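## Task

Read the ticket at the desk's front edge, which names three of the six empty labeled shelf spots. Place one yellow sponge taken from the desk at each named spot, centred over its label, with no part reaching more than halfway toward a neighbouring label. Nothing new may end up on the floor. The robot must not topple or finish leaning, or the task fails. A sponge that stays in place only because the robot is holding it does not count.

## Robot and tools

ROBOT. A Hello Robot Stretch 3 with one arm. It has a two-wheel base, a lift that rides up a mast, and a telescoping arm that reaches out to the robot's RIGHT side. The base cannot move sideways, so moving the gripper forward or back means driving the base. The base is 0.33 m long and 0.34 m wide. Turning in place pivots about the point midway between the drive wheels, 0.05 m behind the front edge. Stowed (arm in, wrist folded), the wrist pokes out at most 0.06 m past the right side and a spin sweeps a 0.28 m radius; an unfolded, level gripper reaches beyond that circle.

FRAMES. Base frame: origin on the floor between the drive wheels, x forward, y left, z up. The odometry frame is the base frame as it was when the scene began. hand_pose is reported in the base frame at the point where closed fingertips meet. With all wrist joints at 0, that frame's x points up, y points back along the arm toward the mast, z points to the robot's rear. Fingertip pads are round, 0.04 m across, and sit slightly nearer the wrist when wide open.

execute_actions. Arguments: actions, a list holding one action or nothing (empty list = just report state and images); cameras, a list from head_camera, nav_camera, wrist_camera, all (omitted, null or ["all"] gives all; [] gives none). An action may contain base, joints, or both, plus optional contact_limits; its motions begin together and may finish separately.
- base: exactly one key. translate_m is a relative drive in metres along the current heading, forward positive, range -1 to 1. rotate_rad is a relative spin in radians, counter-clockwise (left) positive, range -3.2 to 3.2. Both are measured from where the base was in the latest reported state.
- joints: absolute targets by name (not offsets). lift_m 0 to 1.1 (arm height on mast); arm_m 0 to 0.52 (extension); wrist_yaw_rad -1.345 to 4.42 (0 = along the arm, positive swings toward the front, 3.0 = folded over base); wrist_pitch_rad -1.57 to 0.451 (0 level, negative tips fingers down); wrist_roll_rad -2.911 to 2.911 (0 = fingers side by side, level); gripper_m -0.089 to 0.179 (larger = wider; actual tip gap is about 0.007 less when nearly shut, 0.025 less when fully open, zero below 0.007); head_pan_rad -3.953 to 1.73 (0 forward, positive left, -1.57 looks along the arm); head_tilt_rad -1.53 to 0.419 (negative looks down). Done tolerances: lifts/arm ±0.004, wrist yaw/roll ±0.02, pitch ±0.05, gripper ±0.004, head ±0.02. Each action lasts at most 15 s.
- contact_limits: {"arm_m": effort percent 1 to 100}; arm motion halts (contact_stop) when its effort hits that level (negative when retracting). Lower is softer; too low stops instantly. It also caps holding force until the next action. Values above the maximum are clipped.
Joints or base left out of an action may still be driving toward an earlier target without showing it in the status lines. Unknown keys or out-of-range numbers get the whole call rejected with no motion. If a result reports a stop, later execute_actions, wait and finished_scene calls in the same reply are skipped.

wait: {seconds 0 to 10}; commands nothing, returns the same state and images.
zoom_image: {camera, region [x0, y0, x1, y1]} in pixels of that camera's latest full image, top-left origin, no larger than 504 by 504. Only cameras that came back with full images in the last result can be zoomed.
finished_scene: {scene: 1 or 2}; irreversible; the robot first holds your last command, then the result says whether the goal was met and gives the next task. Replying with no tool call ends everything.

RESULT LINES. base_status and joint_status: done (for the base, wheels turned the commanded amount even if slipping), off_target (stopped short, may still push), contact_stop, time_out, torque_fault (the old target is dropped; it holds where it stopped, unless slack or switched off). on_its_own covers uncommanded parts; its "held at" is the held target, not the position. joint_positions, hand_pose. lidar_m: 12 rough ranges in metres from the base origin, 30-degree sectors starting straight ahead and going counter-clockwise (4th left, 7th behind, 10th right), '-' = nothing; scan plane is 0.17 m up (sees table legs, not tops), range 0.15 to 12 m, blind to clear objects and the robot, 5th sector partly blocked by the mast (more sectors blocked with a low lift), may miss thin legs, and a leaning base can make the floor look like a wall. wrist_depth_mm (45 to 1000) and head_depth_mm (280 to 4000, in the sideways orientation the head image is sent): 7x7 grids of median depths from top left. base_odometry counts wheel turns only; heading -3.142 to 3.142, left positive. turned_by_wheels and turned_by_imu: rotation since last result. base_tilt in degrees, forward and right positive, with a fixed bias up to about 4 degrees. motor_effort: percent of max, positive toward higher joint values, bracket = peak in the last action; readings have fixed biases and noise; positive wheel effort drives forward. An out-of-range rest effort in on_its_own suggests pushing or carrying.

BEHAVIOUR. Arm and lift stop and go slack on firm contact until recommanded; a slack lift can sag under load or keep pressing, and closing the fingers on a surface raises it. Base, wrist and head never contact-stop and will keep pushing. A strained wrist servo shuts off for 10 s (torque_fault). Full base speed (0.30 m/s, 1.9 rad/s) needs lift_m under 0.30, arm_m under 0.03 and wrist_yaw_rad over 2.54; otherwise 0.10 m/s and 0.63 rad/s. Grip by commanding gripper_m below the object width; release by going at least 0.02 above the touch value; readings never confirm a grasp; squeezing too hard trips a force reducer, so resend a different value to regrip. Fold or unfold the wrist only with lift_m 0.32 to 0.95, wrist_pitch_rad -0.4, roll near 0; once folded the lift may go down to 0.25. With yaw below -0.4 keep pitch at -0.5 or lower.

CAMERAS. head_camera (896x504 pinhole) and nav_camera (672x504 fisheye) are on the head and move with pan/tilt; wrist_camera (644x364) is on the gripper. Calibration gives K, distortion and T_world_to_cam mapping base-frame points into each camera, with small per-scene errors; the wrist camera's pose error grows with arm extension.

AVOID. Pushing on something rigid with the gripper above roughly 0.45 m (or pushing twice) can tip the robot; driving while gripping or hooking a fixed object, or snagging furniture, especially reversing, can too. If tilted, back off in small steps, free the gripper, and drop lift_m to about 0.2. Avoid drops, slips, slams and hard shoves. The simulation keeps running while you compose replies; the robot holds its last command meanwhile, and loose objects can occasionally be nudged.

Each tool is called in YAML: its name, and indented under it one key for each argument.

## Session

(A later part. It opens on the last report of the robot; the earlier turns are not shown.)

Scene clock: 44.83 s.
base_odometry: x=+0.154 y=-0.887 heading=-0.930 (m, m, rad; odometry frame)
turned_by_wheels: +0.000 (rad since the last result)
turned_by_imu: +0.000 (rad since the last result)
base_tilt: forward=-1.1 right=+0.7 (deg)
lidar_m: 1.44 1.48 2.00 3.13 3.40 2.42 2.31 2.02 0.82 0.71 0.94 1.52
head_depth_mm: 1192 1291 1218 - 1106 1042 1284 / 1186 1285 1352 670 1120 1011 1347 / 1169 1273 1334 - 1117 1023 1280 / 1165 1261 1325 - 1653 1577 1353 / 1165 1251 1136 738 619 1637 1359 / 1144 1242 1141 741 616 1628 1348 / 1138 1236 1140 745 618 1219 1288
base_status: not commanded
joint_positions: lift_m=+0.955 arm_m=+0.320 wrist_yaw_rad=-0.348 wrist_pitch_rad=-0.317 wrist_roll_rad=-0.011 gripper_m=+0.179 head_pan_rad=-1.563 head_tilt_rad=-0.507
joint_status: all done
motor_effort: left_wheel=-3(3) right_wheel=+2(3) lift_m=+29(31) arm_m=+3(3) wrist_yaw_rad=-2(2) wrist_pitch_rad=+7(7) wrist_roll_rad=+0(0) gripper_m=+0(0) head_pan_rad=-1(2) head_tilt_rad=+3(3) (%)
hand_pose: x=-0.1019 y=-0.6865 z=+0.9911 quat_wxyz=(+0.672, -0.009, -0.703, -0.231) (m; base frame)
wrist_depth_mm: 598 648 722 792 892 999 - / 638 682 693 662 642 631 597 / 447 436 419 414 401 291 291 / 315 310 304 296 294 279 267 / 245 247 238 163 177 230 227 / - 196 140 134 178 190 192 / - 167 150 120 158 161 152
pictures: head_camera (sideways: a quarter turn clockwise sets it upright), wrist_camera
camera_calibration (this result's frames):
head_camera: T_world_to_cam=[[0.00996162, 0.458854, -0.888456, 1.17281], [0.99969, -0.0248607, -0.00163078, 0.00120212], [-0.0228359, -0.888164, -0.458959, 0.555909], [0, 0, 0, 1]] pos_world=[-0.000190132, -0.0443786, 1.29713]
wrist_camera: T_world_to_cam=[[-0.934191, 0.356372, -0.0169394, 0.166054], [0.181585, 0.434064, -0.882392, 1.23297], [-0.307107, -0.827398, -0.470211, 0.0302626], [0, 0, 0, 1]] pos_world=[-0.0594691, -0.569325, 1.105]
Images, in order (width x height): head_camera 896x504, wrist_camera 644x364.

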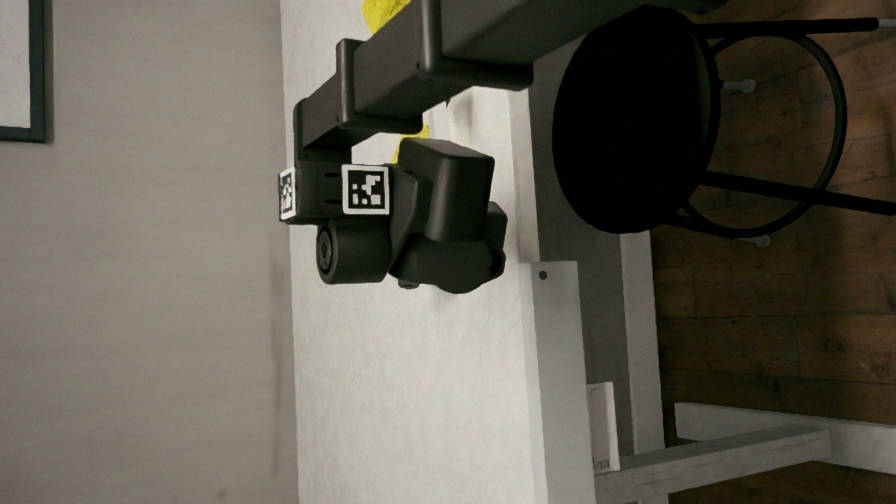

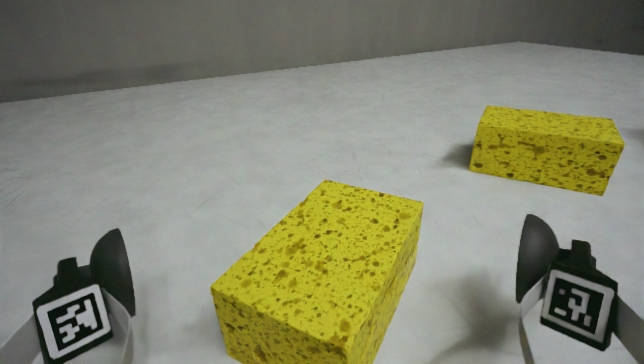

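execute_actions:
  actions:
    - {"joints":{"lift_m":0.945,"arm_m":0.305}}
  cameras: []

execute_actions:
  actions:
    - {"joints":{"gripper_m":0.03}}
  cameras: []

execute_actions:
  actions:
    - {"joints":{"lift_m":0.99,"head_pan_rad":1.5,"head_tilt_rad":-0.25}}

Scene clock: 46.47 s.
base_odometry: x=+0.154 y=-0.887 heading=-0.930 (m, m, rad; odometry frame)
turned_by_wheels: +0.000 (rad since the last result)
turned_by_imu: +0.000 (rad since the last result)
base_tilt: forward=-1.1 right=+0.7 (deg)
lidar_m: 1.44 1.48 2.01 3.13 3.40 2.42 2.32 2.01 0.82 0.71 0.94 1.53
head_depth_mm: 1196 1298 1130 - 1084 1041 1288 / 1182 1286 1338 670 1119 1009 1342 / 1176 1264 1334 - 1121 1017 1283 / 1165 1260 1230 - 1665 1580 1358 / 1159 1252 1134 741 619 1622 1353 / 1153 1238 1140 740 616 1625 1360 / 1141 1238 1144 745 616 1225 1294
base_status: not commanded
joint_positions: lift_m=+0.945 arm_m=+0.305 wrist_yaw_rad=-0.348 wrist_pitch_rad=-0.317 wrist_roll_rad=-0.011 gripper_m=+0.179 head_pan_rad=-1.563 head_tilt_rad=-0.507
joint_status: all done
motor_effort: left_wheel=-3(3) right_wheel=+3(3) lift_m=+29(29) arm_m=-1(0) wrist_yaw_rad=-2(2) wrist_pitch_rad=+7(7) wrist_roll_rad=+0(0) gripper_m=+2(0) head_pan_rad=-2(1) head_tilt_rad=+3(4) (%)
hand_pose: x=-0.1019 y=-0.6720 z=+0.9811 quat_wxyz=(+0.672, -0.009, -0.703, -0.231) (m; base frame)
wrist_depth_mm: 606 668 722 809 894 - - / 624 661 647 615 600 584 564 / 413 406 392 387 376 287 282 / 293 287 284 187 259 269 264 / 230 230 155 147 204 214 211 / - 184 146 128 177 176 179 / - 155 150 139 152 150 142
pictures: none
No camera images: the call's "cameras" was empty. Leave "cameras" out to get every camera's image.

Scene clock: 48.43 s.
base_odometry: x=+0.154 y=-0.887 heading=-0.930 (m, m, rad; odometry frame)
turned_by_wheels: +0.000 (rad since the last result)
turned_by_imu: +0.000 (rad since the last result)
base_tilt: forward=-1.1 right=+0.7 (deg)
lidar_m: 1.44 1.48 2.01 3.12 3.38 2.43 2.32 2.02 0.82 0.71 0.94 1.53
head_depth_mm: 1198 1286 1128 - 1081 1042 1287 / 1181 1287 1345 670 1114 1013 1350 / 1172 1275 1337 - 1120 1029 1288 / 1174 1267 1232 - 1659 1587 1345 / 1161 1253 1139 741 619 1630 1357 / 1144 1241 1146 742 616 1634 1351 / 1150 1237 1145 740 616 1224 1298
base_status: not commanded
joint_positions: lift_m=+0.945 arm_m=+0.305 wrist_yaw_rad=-0.348 wrist_pitch_rad=-0.317 wrist_roll_rad=-0.011 gripper_m=+0.031 head_pan_rad=-1.563 head_tilt_rad=-0.507
joint_status: all done
motor_effort: left_wheel=-3(3) right_wheel=+2(3) lift_m=+29(29) arm_m=-1(1) wrist_yaw_rad=-3(3) wrist_pitch_rad=+7(7) wrist_roll_rad=+0(0) gripper_m=-16(92) head_pan_rad=-2(1) head_tilt_rad=+3(3) (%)
hand_pose: x=-0.1019 y=-0.6720 z=+0.9811 quat_wxyz=(+0.672, -0.009, -0.703, -0.231) (m; base frame)
wrist_depth_mm: 605 672 727 821 902 - - / 635 664 647 614 599 575 561 / 415 404 396 382 375 288 282 / 294 291 286 190 208 268 265 / 229 225 224 146 157 213 211 / 187 185 151 136 128 177 174 / 157 156 150 148 147 150 149
pictures: none
No camera images: the call's "cameras" was empty. Leave "cameras" out to get every camera's image.

Scene clock: 50.27 s.
base_odometry: x=+0.154 y=-0.887 heading=-0.930 (m, m, rad; odometry frame)
turned_by_wheels: +0.000 (rad since the last result)
turned_by_imu: +0.000 (rad since the last result)
base_tilt: forward=-1.1 right=+0.7 (deg)
lidar_m: 1.44 1.48 2.01 3.12 3.42 2.42 2.31 2.01 0.82 0.71 0.94 1.53
head_depth_mm: 2863 2925 3059 2945 2844 2153 1668 / 3193 3349 3451 3517 2821 2153 1682 / 3153 3282 3426 3615 3071 2174 1681 / 3098 3209 3339 3465 3123 2180 1687 / 3028 3117 3243 3406 3169 2193 1693 / 3012 3068 3172 3345 3122 2196 1689 / 2959 3059 3150 3245 3146 2222 1701
base_status: not commanded
joint_positions: lift_m=+0.990 arm_m=+0.305 wrist_yaw_rad=-0.348 wrist_pitch_rad=-0.318 wrist_roll_rad=-0.011 gripper_m=+0.031 head_pan_rad=+1.493 head_tilt_rad=-0.260
joint_status: all done
motor_effort: left_wheel=-3(3) right_wheel=+2(3) lift_m=+37(39) arm_m=-1(1) wrist_yaw_rad=-3(3) wrist_pitch_rad=+7(7) wrist_roll_rad=+0(0) gripper_m=-14(16) head_pan_rad=+3(33) head_tilt_rad=+4(22) (%)
hand_pose: x=-0.1019 y=-0.6719 z=+1.0256 quat_wxyz=(+0.672, -0.009, -0.703, -0.232) (m; base frame)
wrist_depth_mm: 612 666 733 790 908 - - / 640 704 752 801 780 770 729 / 546 530 522 506 491 482 476 / 384 385 377 192 324 306 331 / 301 297 294 146 158 283 277 / 247 243 150 135 128 234 230 / 208 205 199 155 193 197 196
pictures: head_camera (sideways: a quarter turn clockwise sets it upright), nav_camera (sideways: a quarter turn counterclockwise sets it upright), wrist_camera
camera_calibration (this result's frames):
head_camera: T_world_to_cam=[[-0.0311924, -0.226052, -0.973616, 1.28423], [-0.99394, 0.109743, 0.00636372, 0.00295459], [0.105409, 0.967914, -0.228105, 0.254691], [0, 0, 0, 1]] pos_world=[0.0161481, 0.0434585, 1.30842]
nav_camera: T_world_to_cam=[[0.0034397, 0.202162, 0.979346, -1.2336], [0.991585, -0.127427, 0.0228215, 0.0185752], [0.129409, 0.971027, -0.200899, 0.224099], [0, 0, 0, 1]] pos_world=[-0.043176, 0.034148, 1.25272]
wrist_camera: T_world_to_cam=[[-0.934185, 0.356388, -0.016922, 0.161454], [0.181906, 0.434949, -0.88189, 1.25711], [-0.306935, -0.826926, -0.471152, 0.0598673], [0, 0, 0, 1]] pos_world=[-0.0594731, -0.554814, 1.13957]
Images, in order (width x height): head_camera 896x504, nav_camera 672x504, wrist_camera 644x364.

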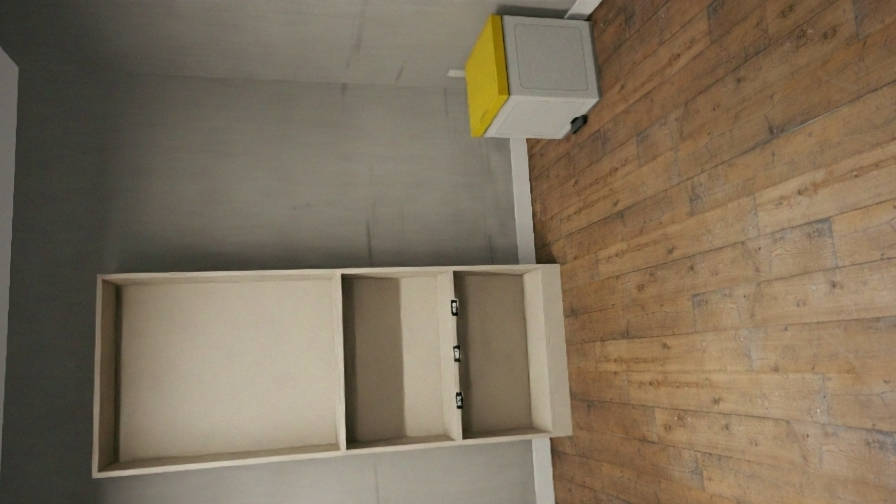

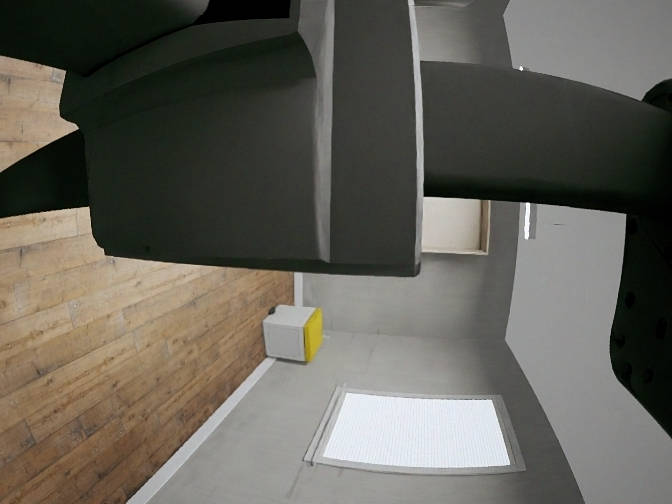

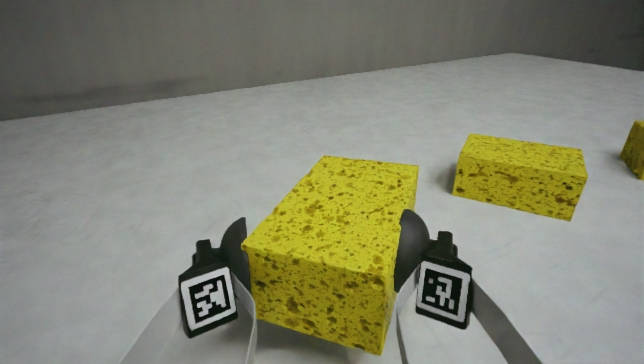

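execute_actions:
  actions:
    - {"joints":{"gripper_m":0.015,"arm_m":0.0,"wrist_yaw_rad":0.6}}
  cameras: []

execute_actions:
  actions:
    - {"base":{"rotate_rad":1.57},"joints":{"lift_m":0.29,"wrist_yaw_rad":2.62,"head_pan_rad":0}}
  cameras: ["wrist_camera"]

execute_actions:
  actions:
    - {"base":{"translate_m":1}}
  cameras: []

execute_actions:
  actions:
    - {"base":{"translate_m":1},"joints":{"head_tilt_rad":-0.6,"head_pan_rad":0.1}}

Scene clock: 55.33 s.
base_odometry: x=+0.154 y=-0.887 heading=-0.930 (m, m, rad; odometry frame)
turned_by_wheels: +0.000 (rad since the last result)
turned_by_imu: +0.001 (rad since the last result)
base_tilt: forward=-1.1 right=+0.6 (deg)
lidar_m: 1.44 1.48 2.01 3.11 3.40 2.43 2.32 2.02 0.82 0.71 0.94 1.53
head_depth_mm: 2907 2962 3066 2945 2824 2153 1677 / 3193 3367 3490 3544 2834 2178 1690 / 3154 3280 3392 3537 3097 2152 1675 / 3110 3222 3328 3463 3126 2171 1677 / 3052 3125 3209 3408 3136 2203 1691 / 2975 3070 3184 3319 3127 2183 1702 / 2957 3016 3145 3310 3148 2202 1703
base_status: not commanded
joint_positions: lift_m=+0.990 arm_m=+0.000 wrist_yaw_rad=+0.598 wrist_pitch_rad=-0.318 wrist_roll_rad=-0.011 gripper_m=+0.016 head_pan_rad=+1.493 head_tilt_rad=-0.260
joint_status: all done
motor_effort: left_wheel=-3(3) right_wheel=+2(3) lift_m=+37(37) arm_m=-1(1) wrist_yaw_rad=+2(7) wrist_pitch_rad=+7(8) wrist_roll_rad=+0(0) gripper_m=-20(77) head_pan_rad=+3(3) head_tilt_rad=+4(5) (%)
hand_pose: x=+0.1114 y=-0.3401 z=+1.0255 quat_wxyz=(+0.704, +0.312, -0.630, +0.100) (m; base frame)
wrist_depth_mm: - - - - - 931 814 / - - - - 794 754 745 / - - 575 507 501 489 476 / - - - 191 326 359 356 / - - - 146 157 315 293 / - - 150 135 127 - 741 / - - - 153 - - 627
pictures: none
No camera images: the call's "cameras" was empty. Leave "cameras" out to get every camera's image.

Scene clock: 62.53 s.
base_odometry: x=+0.154 y=-0.887 heading=+0.639 (m, m, rad; odometry frame)
turned_by_wheels: +1.570 (rad since the last result)
turned_by_imu: +1.584 (rad since the last result)
base_tilt: forward=-1.1 right=+0.6 (deg)
lidar_m: 3.10 3.32 2.43 2.32 2.01 0.82 0.71 0.94 1.49 1.44 1.48 2.01
head_depth_mm: 3147 3263 3393 3447 2744 2164 1677 / 3069 3177 3371 3500 3131 2173 1674 / 3066 3155 3343 3452 3085 2169 1682 / 3028 3108 3196 3356 3090 2170 1691 / 2989 3092 3201 3355 3124 2202 1679 / 3027 3066 3213 3394 3149 2207 1695 / 2977 3073 3235 3381 3159 2209 1693
base_status: done
joint_positions: lift_m=+0.290 arm_m=+0.000 wrist_yaw_rad=+2.617 wrist_pitch_rad=-0.319 wrist_roll_rad=-0.011 gripper_m=+0.016 head_pan_rad=+0.007 head_tilt_rad=-0.260
joint_status: all done
motor_effort: left_wheel=-3(9) right_wheel=+3(6) lift_m=+29(29) arm_m=-1(1) wrist_yaw_rad=+3(6) wrist_pitch_rad=+8(7) wrist_roll_rad=+0(0) gripper_m=-20(19) head_pan_rad=-3(33) head_tilt_rad=+4(5) (%)
hand_pose: x=+0.0969 y=+0.0588 z=+0.3256 quat_wxyz=(+0.290, +0.700, -0.071, +0.649) (m; base frame)
wrist_depth_mm: - - - - - - - / - - - - - - - / - - - - - - - / 929 923 909 191 784 859 829 / 717 718 705 146 158 667 657 / 588 583 149 135 127 551 552 / 491 492 474 154 462 468 467
pictures: wrist_camera
camera_calibration (this result's frames):
wrist_camera: T_world_to_cam=[[0.856876, -0.515245, -0.0169, -0.0473358], [-0.256, -0.396827, -0.881472, 0.377097], [0.447468, 0.759639, -0.471934, 0.229228], [0, 0, 0, 1]] pos_world=[0.0345256, -0.0488776, 0.43978]
Images, in order (width x height): wrist_camera 644x364.

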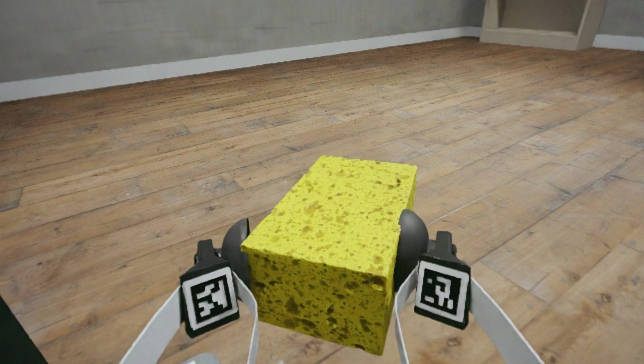

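Scene clock: 67.63 s.
base_odometry: x=+0.956 y=-0.291 heading=+0.639 (m, m, rad; odometry frame)
turned_by_wheels: +0.000 (rad since the last result)
turned_by_imu: -0.003 (rad since the last result)
base_tilt: forward=-1.1 right=+0.6 (deg)
lidar_m: 2.12 2.40 2.46 2.35 2.42 2.15 1.77 2.10 1.49 1.43 1.47 1.82
head_depth_mm: 2200 2280 2392 2502 2604 2166 1682 / 2171 2260 2332 2458 2546 2153 1670 / 2132 2215 2275 2402 2509 2162 1680 / 2109 2178 2285 2390 2493 2179 1689 / 2062 2156 2258 2358 2453 2200 1685 / 2069 2140 2231 2320 2421 2189 1688 / 2037 2145 2258 2370 2478 2197 1695
base_status: done
joint_positions: lift_m=+0.290 arm_m=+0.000 wrist_yaw_rad=+2.617 wrist_pitch_rad=-0.319 wrist_roll_rad=-0.011 gripper_m=+0.016 head_pan_rad=+0.007 head_tilt_rad=-0.259
joint_status: not commanded
motor_effort: left_wheel=-3(9) right_wheel=+2(9) lift_m=+29(29) arm_m=-1(1) wrist_yaw_rad=+3(3) wrist_pitch_rad=+8(7) wrist_roll_rad=-1(0) gripper_m=-20(20) head_pan_rad=-2(3) head_tilt_rad=+4(3) (%)
hand_pose: x=+0.0967 y=+0.0589 z=+0.3256 quat_wxyz=(+0.290, +0.700, -0.071, +0.649) (m; base frame)
wrist_depth_mm: - - - - - - - / - - - - - - - / - - - - - - - / 926 915 886 191 769 839 848 / 717 706 709 146 158 666 655 / 593 579 149 135 127 558 545 / 490 494 481 154 460 471 467
pictures: none
No camera images: the call's "cameras" was empty. Leave "cameras" out to get every camera's image.

Scene clock: 72.73 s.
base_odometry: x=+1.759 y=+0.306 heading=+0.639 (m, m, rad; odometry frame)
turned_by_wheels: +0.000 (rad since the last result)
turned_by_imu: -0.003 (rad since the last result)
base_tilt: forward=-1.1 right=+0.6 (deg)
lidar_m: 1.24 1.16 1.62 2.39 2.46 3.11 2.71 2.05 1.45 1.39 1.10 1.13
head_depth_mm: 1106 1107 1207 1548 1756 1510 1287 / 1124 1203 1367 1413 1591 1516 1278 / 1130 1211 1374 1432 1646 1514 1279 / 1134 1202 1369 1435 1659 1503 1280 / 1134 1210 1385 1423 1665 1515 1287 / 1127 1211 1377 1424 1641 1512 1290 / 1138 1199 1296 1317 1691 1516 1289
base_status: done
joint_positions: lift_m=+0.290 arm_m=+0.000 wrist_yaw_rad=+2.617 wrist_pitch_rad=-0.319 wrist_roll_rad=-0.011 gripper_m=+0.016 head_pan_rad=+0.093 head_tilt_rad=-0.593
joint_status: all done
motor_effort: left_wheel=-2(9) right_wheel=+2(8) lift_m=+29(29) arm_m=-1(1) wrist_yaw_rad=+3(4) wrist_pitch_rad=+8(8) wrist_roll_rad=+0(0) gripper_m=-20(20) head_pan_rad=+2(10) head_tilt_rad=-3(25) (%)
hand_pose: x=+0.0967 y=+0.0589 z=+0.3256 quat_wxyz=(+0.290, +0.700, -0.070, +0.649) (m; base frame)
wrist_depth_mm: - - - - - - 951 / - - - - - - - / - - - - - - 918 / 937 902 896 190 780 854 842 / 713 714 702 146 158 659 658 / 582 579 150 135 127 550 550 / 496 497 475 154 464 471 469
pictures: head_camera (sideways: a quarter turn clockwise sets it upright), nav_camera (sideways: a quarter turn counterclockwise sets it upright), wrist_camera
camera_calibration (this result's frames):
head_camera: T_world_to_cam=[[-0.532357, -0.036114, -0.845749, 1.12042], [-0.0606916, 0.998147, -0.00441909, 0.0113002], [0.844341, 0.0489773, -0.533563, 0.647689], [0, 0, 0, 1]] pos_world=[0.0502779, -0.00253858, 1.29322]
nav_camera: T_world_to_cam=[[0.507377, 0.0597023, 0.859654, -1.08045], [0.0533329, -0.99786, 0.037823, 0.00478153], [0.860072, 0.0266573, -0.509475, 0.621218], [0, 0, 0, 1]] pos_world=[0.0136453, 0.0527164, 1.24512]
wrist_camera: T_world_to_cam=[[0.857185, -0.514731, -0.0168941, -0.0472573], [-0.255918, -0.397257, -0.881302, 0.376953], [0.446922, 0.759762, -0.472252, 0.229365], [0, 0, 0, 1]] pos_world=[0.0344692, -0.0488403, 0.439729]
Images, in order (width x height): head_camera 896x504, nav_camera 672x504, wrist_camera 644x364.

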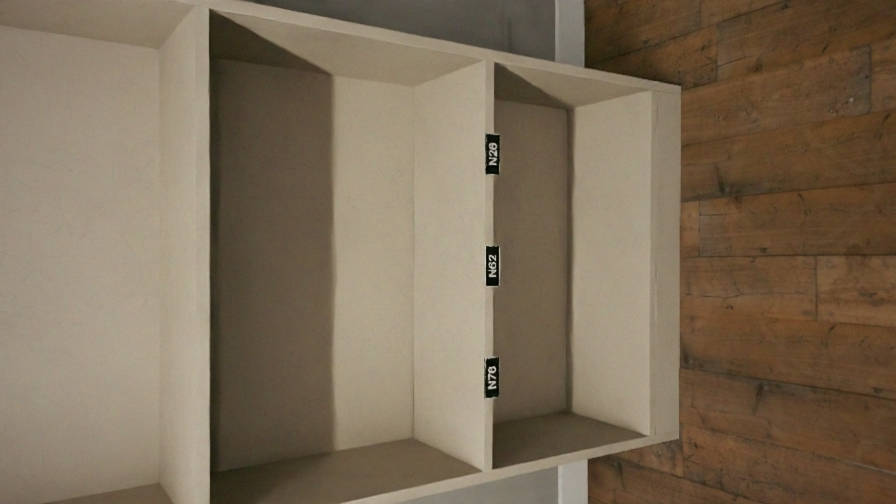

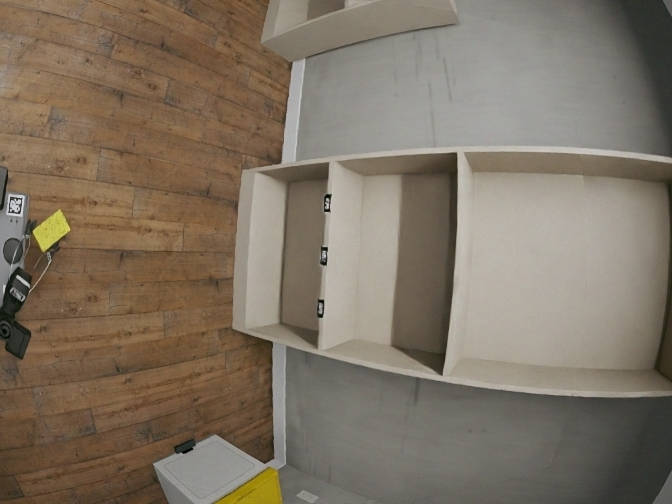

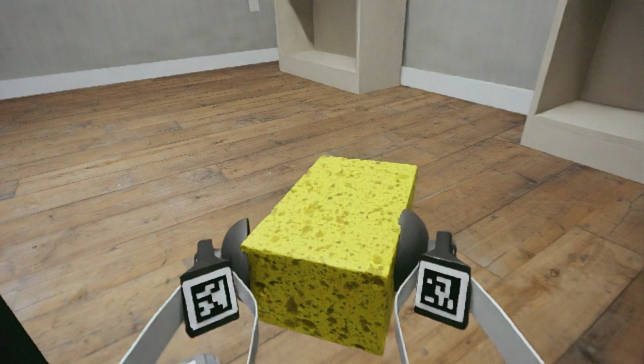

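execute_actions:
  actions:
    - {"base":{"translate_m":0.55}}
  cameras: []

execute_actions:
  actions:
    - {"base":{"rotate_rad":1.11}}
  cameras: []

execute_actions:
  actions:
    - {"base":{"rotate_rad":0.5},"joints":{"lift_m":0.4,"head_pan_rad":-1.57,"head_tilt_rad":-0.9}}
  cameras: []

execute_actions:
  actions:
    - {"base":{"translate_m":0.25},"joints":{"lift_m":0.57,"wrist_yaw_rad":0.2}}

Scene clock: 77.80 s.
base_odometry: x=+2.200 y=+0.634 heading=+0.639 (m, m, rad; odometry frame)
turned_by_wheels: +0.000 (rad since the last result)
turned_by_imu: -0.001 (rad since the last result)
base_tilt: forward=-1.1 right=+0.6 (deg)
lidar_m: 0.79 0.68 1.15 2.08 2.48 3.30 3.33 2.04 1.43 0.95 0.96 0.62
head_depth_mm: 647 708 599 878 970 871 1081 / 646 707 601 882 979 869 1155 / 647 708 602 878 983 874 1182 / 646 710 603 880 982 870 1185 / 649 710 602 882 985 873 1181 / 649 709 602 885 985 871 1181 / 650 714 602 885 986 873 1158
base_status: done
joint_positions: lift_m=+0.290 arm_m=+0.000 wrist_yaw_rad=+2.617 wrist_pitch_rad=-0.319 wrist_roll_rad=-0.011 gripper_m=+0.016 head_pan_rad=+0.093 head_tilt_rad=-0.593
joint_status: not commanded
motor_effort: left_wheel=-2(10) right_wheel=+1(10) lift_m=+29(29) arm_m=-1(1) wrist_yaw_rad=+3(4) wrist_pitch_rad=+8(8) wrist_roll_rad=+0(0) gripper_m=-19(20) head_pan_rad=+3(2) head_tilt_rad=-3(3) (%)
hand_pose: x=+0.0967 y=+0.0589 z=+0.3255 quat_wxyz=(+0.290, +0.700, -0.070, +0.649) (m; base frame)
wrist_depth_mm: - - - - 658 707 586 / - - - - 711 738 600 / - - - - 792 786 624 / 930 917 906 191 630 653 626 / 721 711 696 146 158 561 510 / 590 583 149 134 127 541 460 / 498 489 476 154 463 470 453
pictures: none
No camera images: the call's "cameras" was empty. Leave "cameras" out to get every camera's image.

Scene clock: 79.80 s.
base_odometry: x=+2.200 y=+0.634 heading=+1.749 (m, m, rad; odometry frame)
turned_by_wheels: +1.110 (rad since the last result)
turned_by_imu: +1.117 (rad since the last result)
base_tilt: forward=-1.1 right=+0.6 (deg)
lidar_m: 1.22 2.40 2.51 3.52 3.98 1.90 1.41 0.95 0.97 0.62 0.79 0.68
head_depth_mm: 1028 1085 1156 1234 1332 961 1109 / 1153 1238 1328 1436 1565 1509 1288 / 1330 1371 1477 1658 1787 1507 1285 / 1571 1292 1419 1584 1744 1519 1282 / 1868 1934 1835 2122 1815 1504 1276 / 2095 1940 2215 2294 1865 1502 1283 / 2048 2210 2416 2390 1840 1517 1283
base_status: done
joint_positions: lift_m=+0.290 arm_m=+0.000 wrist_yaw_rad=+2.617 wrist_pitch_rad=-0.319 wrist_roll_rad=-0.011 gripper_m=+0.016 head_pan_rad=+0.093 head_tilt_rad=-0.593
joint_status: not commanded
motor_effort: left_wheel=-3(12) right_wheel=+2(9) lift_m=+29(29) arm_m=-1(1) wrist_yaw_rad=+3(3) wrist_pitch_rad=+8(8) wrist_roll_rad=+0(0) gripper_m=-20(19) head_pan_rad=+3(3) head_tilt_rad=-3(3) (%)
hand_pose: x=+0.0967 y=+0.0589 z=+0.3255 quat_wxyz=(+0.290, +0.700, -0.070, +0.649) (m; base frame)
wrist_depth_mm: - - - - - - - / - - - - - - - / - - - - - - - / 921 904 896 192 777 840 843 / 710 709 702 146 158 665 657 / 580 590 149 134 128 562 550 / 498 493 472 154 464 474 465
pictures: none
No camera images: the call's "cameras" was empty. Leave "cameras" out to get every camera's image.

Scene clock: 81.63 s.
base_odometry: x=+2.200 y=+0.634 heading=+2.249 (m, m, rad; odometry frame)
turned_by_wheels: +0.500 (rad since the last result)
turned_by_imu: +0.504 (rad since the last result)
base_tilt: forward=-1.1 right=+0.6 (deg)
lidar_m: 2.09 2.50 3.44 3.32 1.94 1.42 0.95 0.96 0.62 0.79 0.68 1.19
head_depth_mm: 544 815 921 922 1108 1279 1155 / 544 815 962 960 1279 1248 1165 / 541 811 961 959 1311 1248 1182 / 541 806 953 955 1319 1243 1181 / 541 805 946 957 1280 1236 1146 / 536 801 949 954 1281 1241 1141 / 537 800 939 951 1281 1232 1139
base_status: done
joint_positions: lift_m=+0.400 arm_m=+0.000 wrist_yaw_rad=+2.617 wrist_pitch_rad=-0.320 wrist_roll_rad=-0.011 gripper_m=+0.016 head_pan_rad=-1.563 head_tilt_rad=-0.889
joint_status: all done
motor_effort: left_wheel=-3(14) right_wheel=+4(8) lift_m=+37(39) arm_m=-1(1) wrist_yaw_rad=+3(3) wrist_pitch_rad=+8(8) wrist_roll_rad=+0(0) gripper_m=-20(20) head_pan_rad=-2(33) head_tilt_rad=-6(26) (%)
hand_pose: x=+0.0967 y=+0.0588 z=+0.4351 quat_wxyz=(+0.290, +0.700, -0.070, +0.649) (m; base frame)
wrist_depth_mm: - - - - - - - / - - - - - - - / - - - - - - - / - - - 190 965 - - / 893 860 880 146 159 843 836 / 730 725 149 135 127 689 683 / 613 613 600 154 571 586 578
pictures: none
No camera images: the call's "cameras" was empty. Leave "cameras" out to get every camera's image.

Scene clock: 85.30 s.
base_odometry: x=+2.043 y=+0.829 heading=+2.249 (m, m, rad; odometry frame)
turned_by_wheels: +0.000 (rad since the last result)
turned_by_imu: +0.000 (rad since the last result)
base_tilt: forward=-1.1 right=+0.6 (deg)
lidar_m: 2.15 2.24 3.07 3.30 2.31 1.68 1.20 0.79 0.82 0.67 0.56 1.11
head_depth_mm: 543 821 973 961 1314 1263 1152 / 543 813 970 961 1310 1244 - / 542 818 964 959 1311 1233 - / 543 813 957 962 885 1243 - / 541 808 955 957 1262 1235 1138 / 539 804 918 918 1108 1254 1138 / 538 651 689 1173 1406 1267 1133
base_status: done
joint_positions: lift_m=+0.570 arm_m=+0.000 wrist_yaw_rad=+0.203 wrist_pitch_rad=-0.320 wrist_roll_rad=-0.011 gripper_m=+0.016 head_pan_rad=-1.563 head_tilt_rad=-0.889
joint_status: all done
motor_effort: left_wheel=-3(4) right_wheel=+2(6) lift_m=+37(38) arm_m=-1(1) wrist_yaw_rad=-3(4) wrist_pitch_rad=+8(8) wrist_roll_rad=+0(0) gripper_m=-20(21) head_pan_rad=-3(2) head_tilt_rad=-6(6) (%)
hand_pose: x=+0.0261 y=-0.3760 z=+0.6051 quat_wxyz=(+0.710, +0.183, -0.679, -0.041) (m; base frame)
wrist_depth_mm: 611 582 375 494 477 450 433 / 668 620 383 527 503 482 460 / 723 688 387 461 454 439 428 / 786 756 357 191 304 323 316 / 870 841 375 146 157 600 288 / 928 901 149 135 127 655 635 / 815 815 587 154 660 671 644
pictures: head_camera (sideways: a quarter turn clockwise sets it upright), nav_camera (sideways: a quarter turn counterclockwise sets it upright), wrist_camera
camera_calibration (this result's frames):
head_camera: T_world_to_cam=[[0.00759307, 0.756874, -0.653517, 0.866569], [0.999669, -0.0217986, -0.0136312, 0.0168216], [-0.0245628, -0.653198, -0.756789, 0.943356], [0, 0, 0, 1]] pos_world=[-0.000224484, -0.0393191, 1.28047]
nav_camera: T_world_to_cam=[[0.0180751, -0.73903, 0.67343, -0.834721], [-0.998679, 0.0190517, 0.0477124, -0.00165949], [-0.0480908, -0.673403, -0.73771, 0.923653], [0, 0, 0, 1]] pos_world=[0.0578496, 0.0051381, 1.24359]
wrist_camera: T_world_to_cam=[[-0.982494, -0.185528, -0.0168855, -0.0340896], [-0.0731197, 0.467402, -0.881016, 0.752699], [0.171345, -0.864358, -0.472785, 0.120161], [0, 0, 0, 1]] pos_world=[0.000955255, -0.254275, 0.719375]
Images, in order (width x height): head_camera 896x504, nav_camera 672x504, wrist_camera 644x364.

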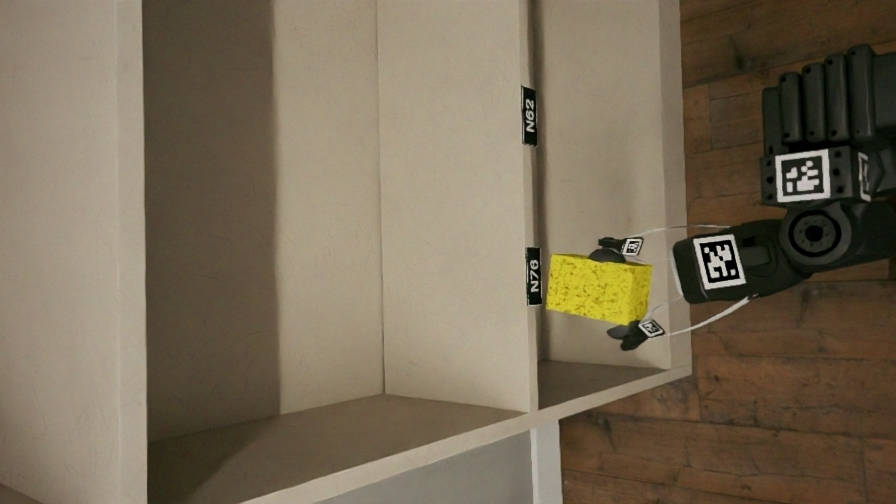

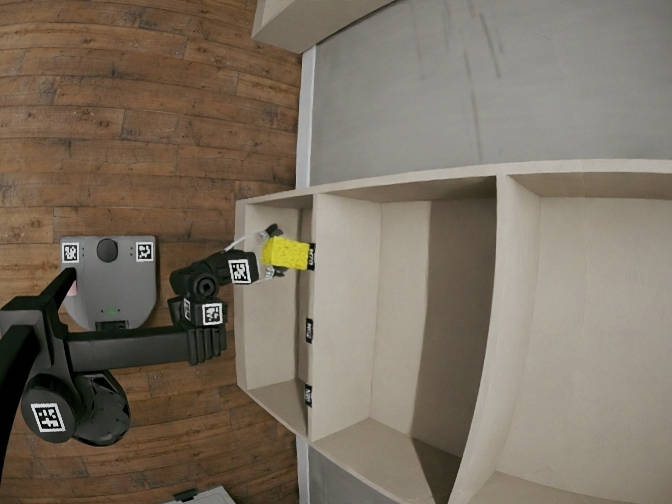

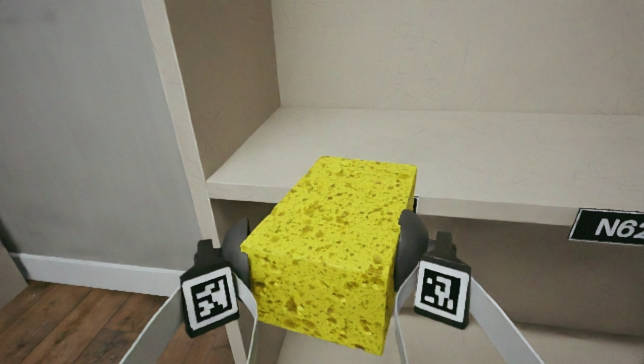

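execute_actions:
  actions:
    - {"joints":{"arm_m":0.25}}
  cameras: []

execute_actions:
  actions:
    - {"joints":{"lift_m":0.55}}
  cameras: ["head_camera"]

Scene clock: 89.07 s.
base_odometry: x=+2.043 y=+0.829 heading=+2.249 (m, m, rad; odometry frame)
turned_by_wheels: +0.000 (rad since the last result)
turned_by_imu: +0.001 (rad since the last result)
base_tilt: forward=-1.1 right=+0.6 (deg)
lidar_m: 2.16 2.24 3.07 3.30 2.30 1.68 1.20 0.79 0.82 0.67 0.56 1.11
head_depth_mm: 543 822 982 956 1319 1253 1152 / 544 819 970 959 1310 1253 - / 542 811 958 981 1293 1241 1145 / 541 808 961 955 1278 1237 1139 / 540 806 957 930 1313 1241 1138 / 538 805 918 915 1108 1255 1141 / 537 651 689 1175 1402 1276 1134
base_status: not commanded
joint_positions: lift_m=+0.570 arm_m=+0.250 wrist_yaw_rad=+0.202 wrist_pitch_rad=-0.320 wrist_roll_rad=-0.011 gripper_m=+0.016 head_pan_rad=-1.563 head_tilt_rad=-0.889
joint_status: all done
motor_effort: left_wheel=-3(3) right_wheel=+3(1) lift_m=+37(37) arm_m=+3(0) wrist_yaw_rad=-2(4) wrist_pitch_rad=+8(8) wrist_roll_rad=+0(0) gripper_m=-20(20) head_pan_rad=-2(2) head_tilt_rad=-6(6) (%)
hand_pose: x=+0.0258 y=-0.6256 z=+0.6051 quat_wxyz=(+0.710, +0.183, -0.679, -0.041) (m; base frame)
wrist_depth_mm: 183 234 279 265 252 243 232 / 185 238 301 286 274 257 248 / 186 240 320 309 291 277 265 / 188 246 332 191 292 293 284 / 190 246 265 146 158 254 248 / 192 219 149 135 127 210 206 / 183 186 178 154 175 177 176
pictures: none
No camera images: the call's "cameras" was empty. Leave "cameras" out to get every camera's image.

Scene clock: 90.00 s.
base_odometry: x=+2.043 y=+0.829 heading=+2.249 (m, m, rad; odometry frame)
turned_by_wheels: +0.000 (rad since the last result)
turned_by_imu: +0.000 (rad since the last result)
base_tilt: forward=-1.1 right=+0.7 (deg)
lidar_m: 2.16 2.24 3.06 3.29 2.30 1.68 1.20 0.79 0.82 0.67 0.56 1.11
head_depth_mm: 544 824 972 962 1305 1260 1143 / 543 823 967 959 1314 1250 - / 542 816 969 980 - 1244 1147 / 541 813 958 976 1291 1231 1146 / 541 809 957 933 1306 1243 1142 / 539 804 915 914 1113 1254 1147 / 536 652 690 1171 1410 1273 1141
base_status: not commanded
joint_positions: lift_m=+0.550 arm_m=+0.250 wrist_yaw_rad=+0.202 wrist_pitch_rad=-0.320 wrist_roll_rad=-0.011 gripper_m=+0.016 head_pan_rad=-1.563 head_tilt_rad=-0.889
joint_status: all done
motor_effort: left_wheel=-3(3) right_wheel=+2(2) lift_m=+29(31) arm_m=+3(3) wrist_yaw_rad=-2(2) wrist_pitch_rad=+8(8) wrist_roll_rad=+0(0) gripper_m=-20(20) head_pan_rad=-2(2) head_tilt_rad=-6(5) (%)
hand_pose: x=+0.0258 y=-0.6256 z=+0.5854 quat_wxyz=(+0.710, +0.183, -0.679, -0.041) (m; base frame)
wrist_depth_mm: 183 234 278 265 253 242 234 / 185 237 300 284 270 258 248 / 188 243 319 307 292 277 264 / 188 244 297 192 257 282 275 / 190 226 233 146 158 222 219 / 187 193 150 135 127 184 182 / 165 163 157 151 154 157 156
pictures: head_camera (sideways: a quarter turn clockwise sets it upright)
camera_calibration (this result's frames):
head_camera: T_world_to_cam=[[0.00762347, 0.756873, -0.653517, 0.866569], [0.999669, -0.0218387, -0.0136312, 0.0168216], [-0.0245891, -0.653196, -0.756789, 0.943356], [0, 0, 0, 1]] pos_world=[-0.000226064, -0.0393188, 1.28047]
Images, in order (width x height): head_camera 896x504.

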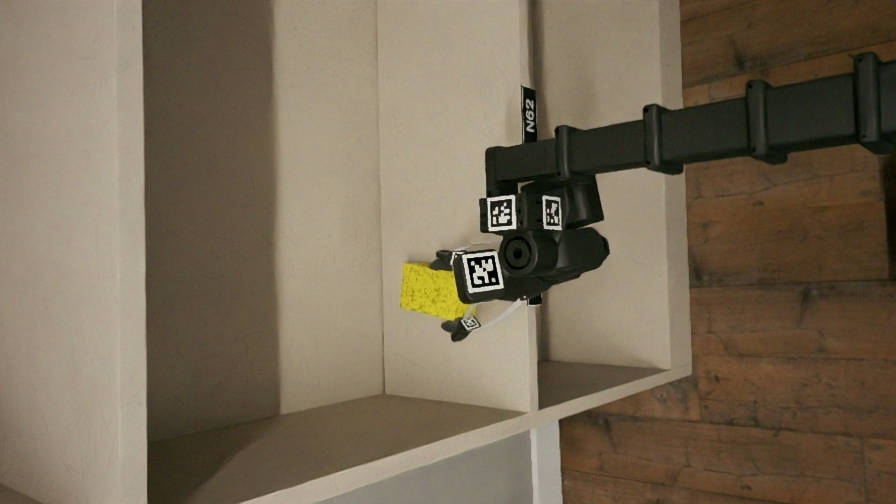

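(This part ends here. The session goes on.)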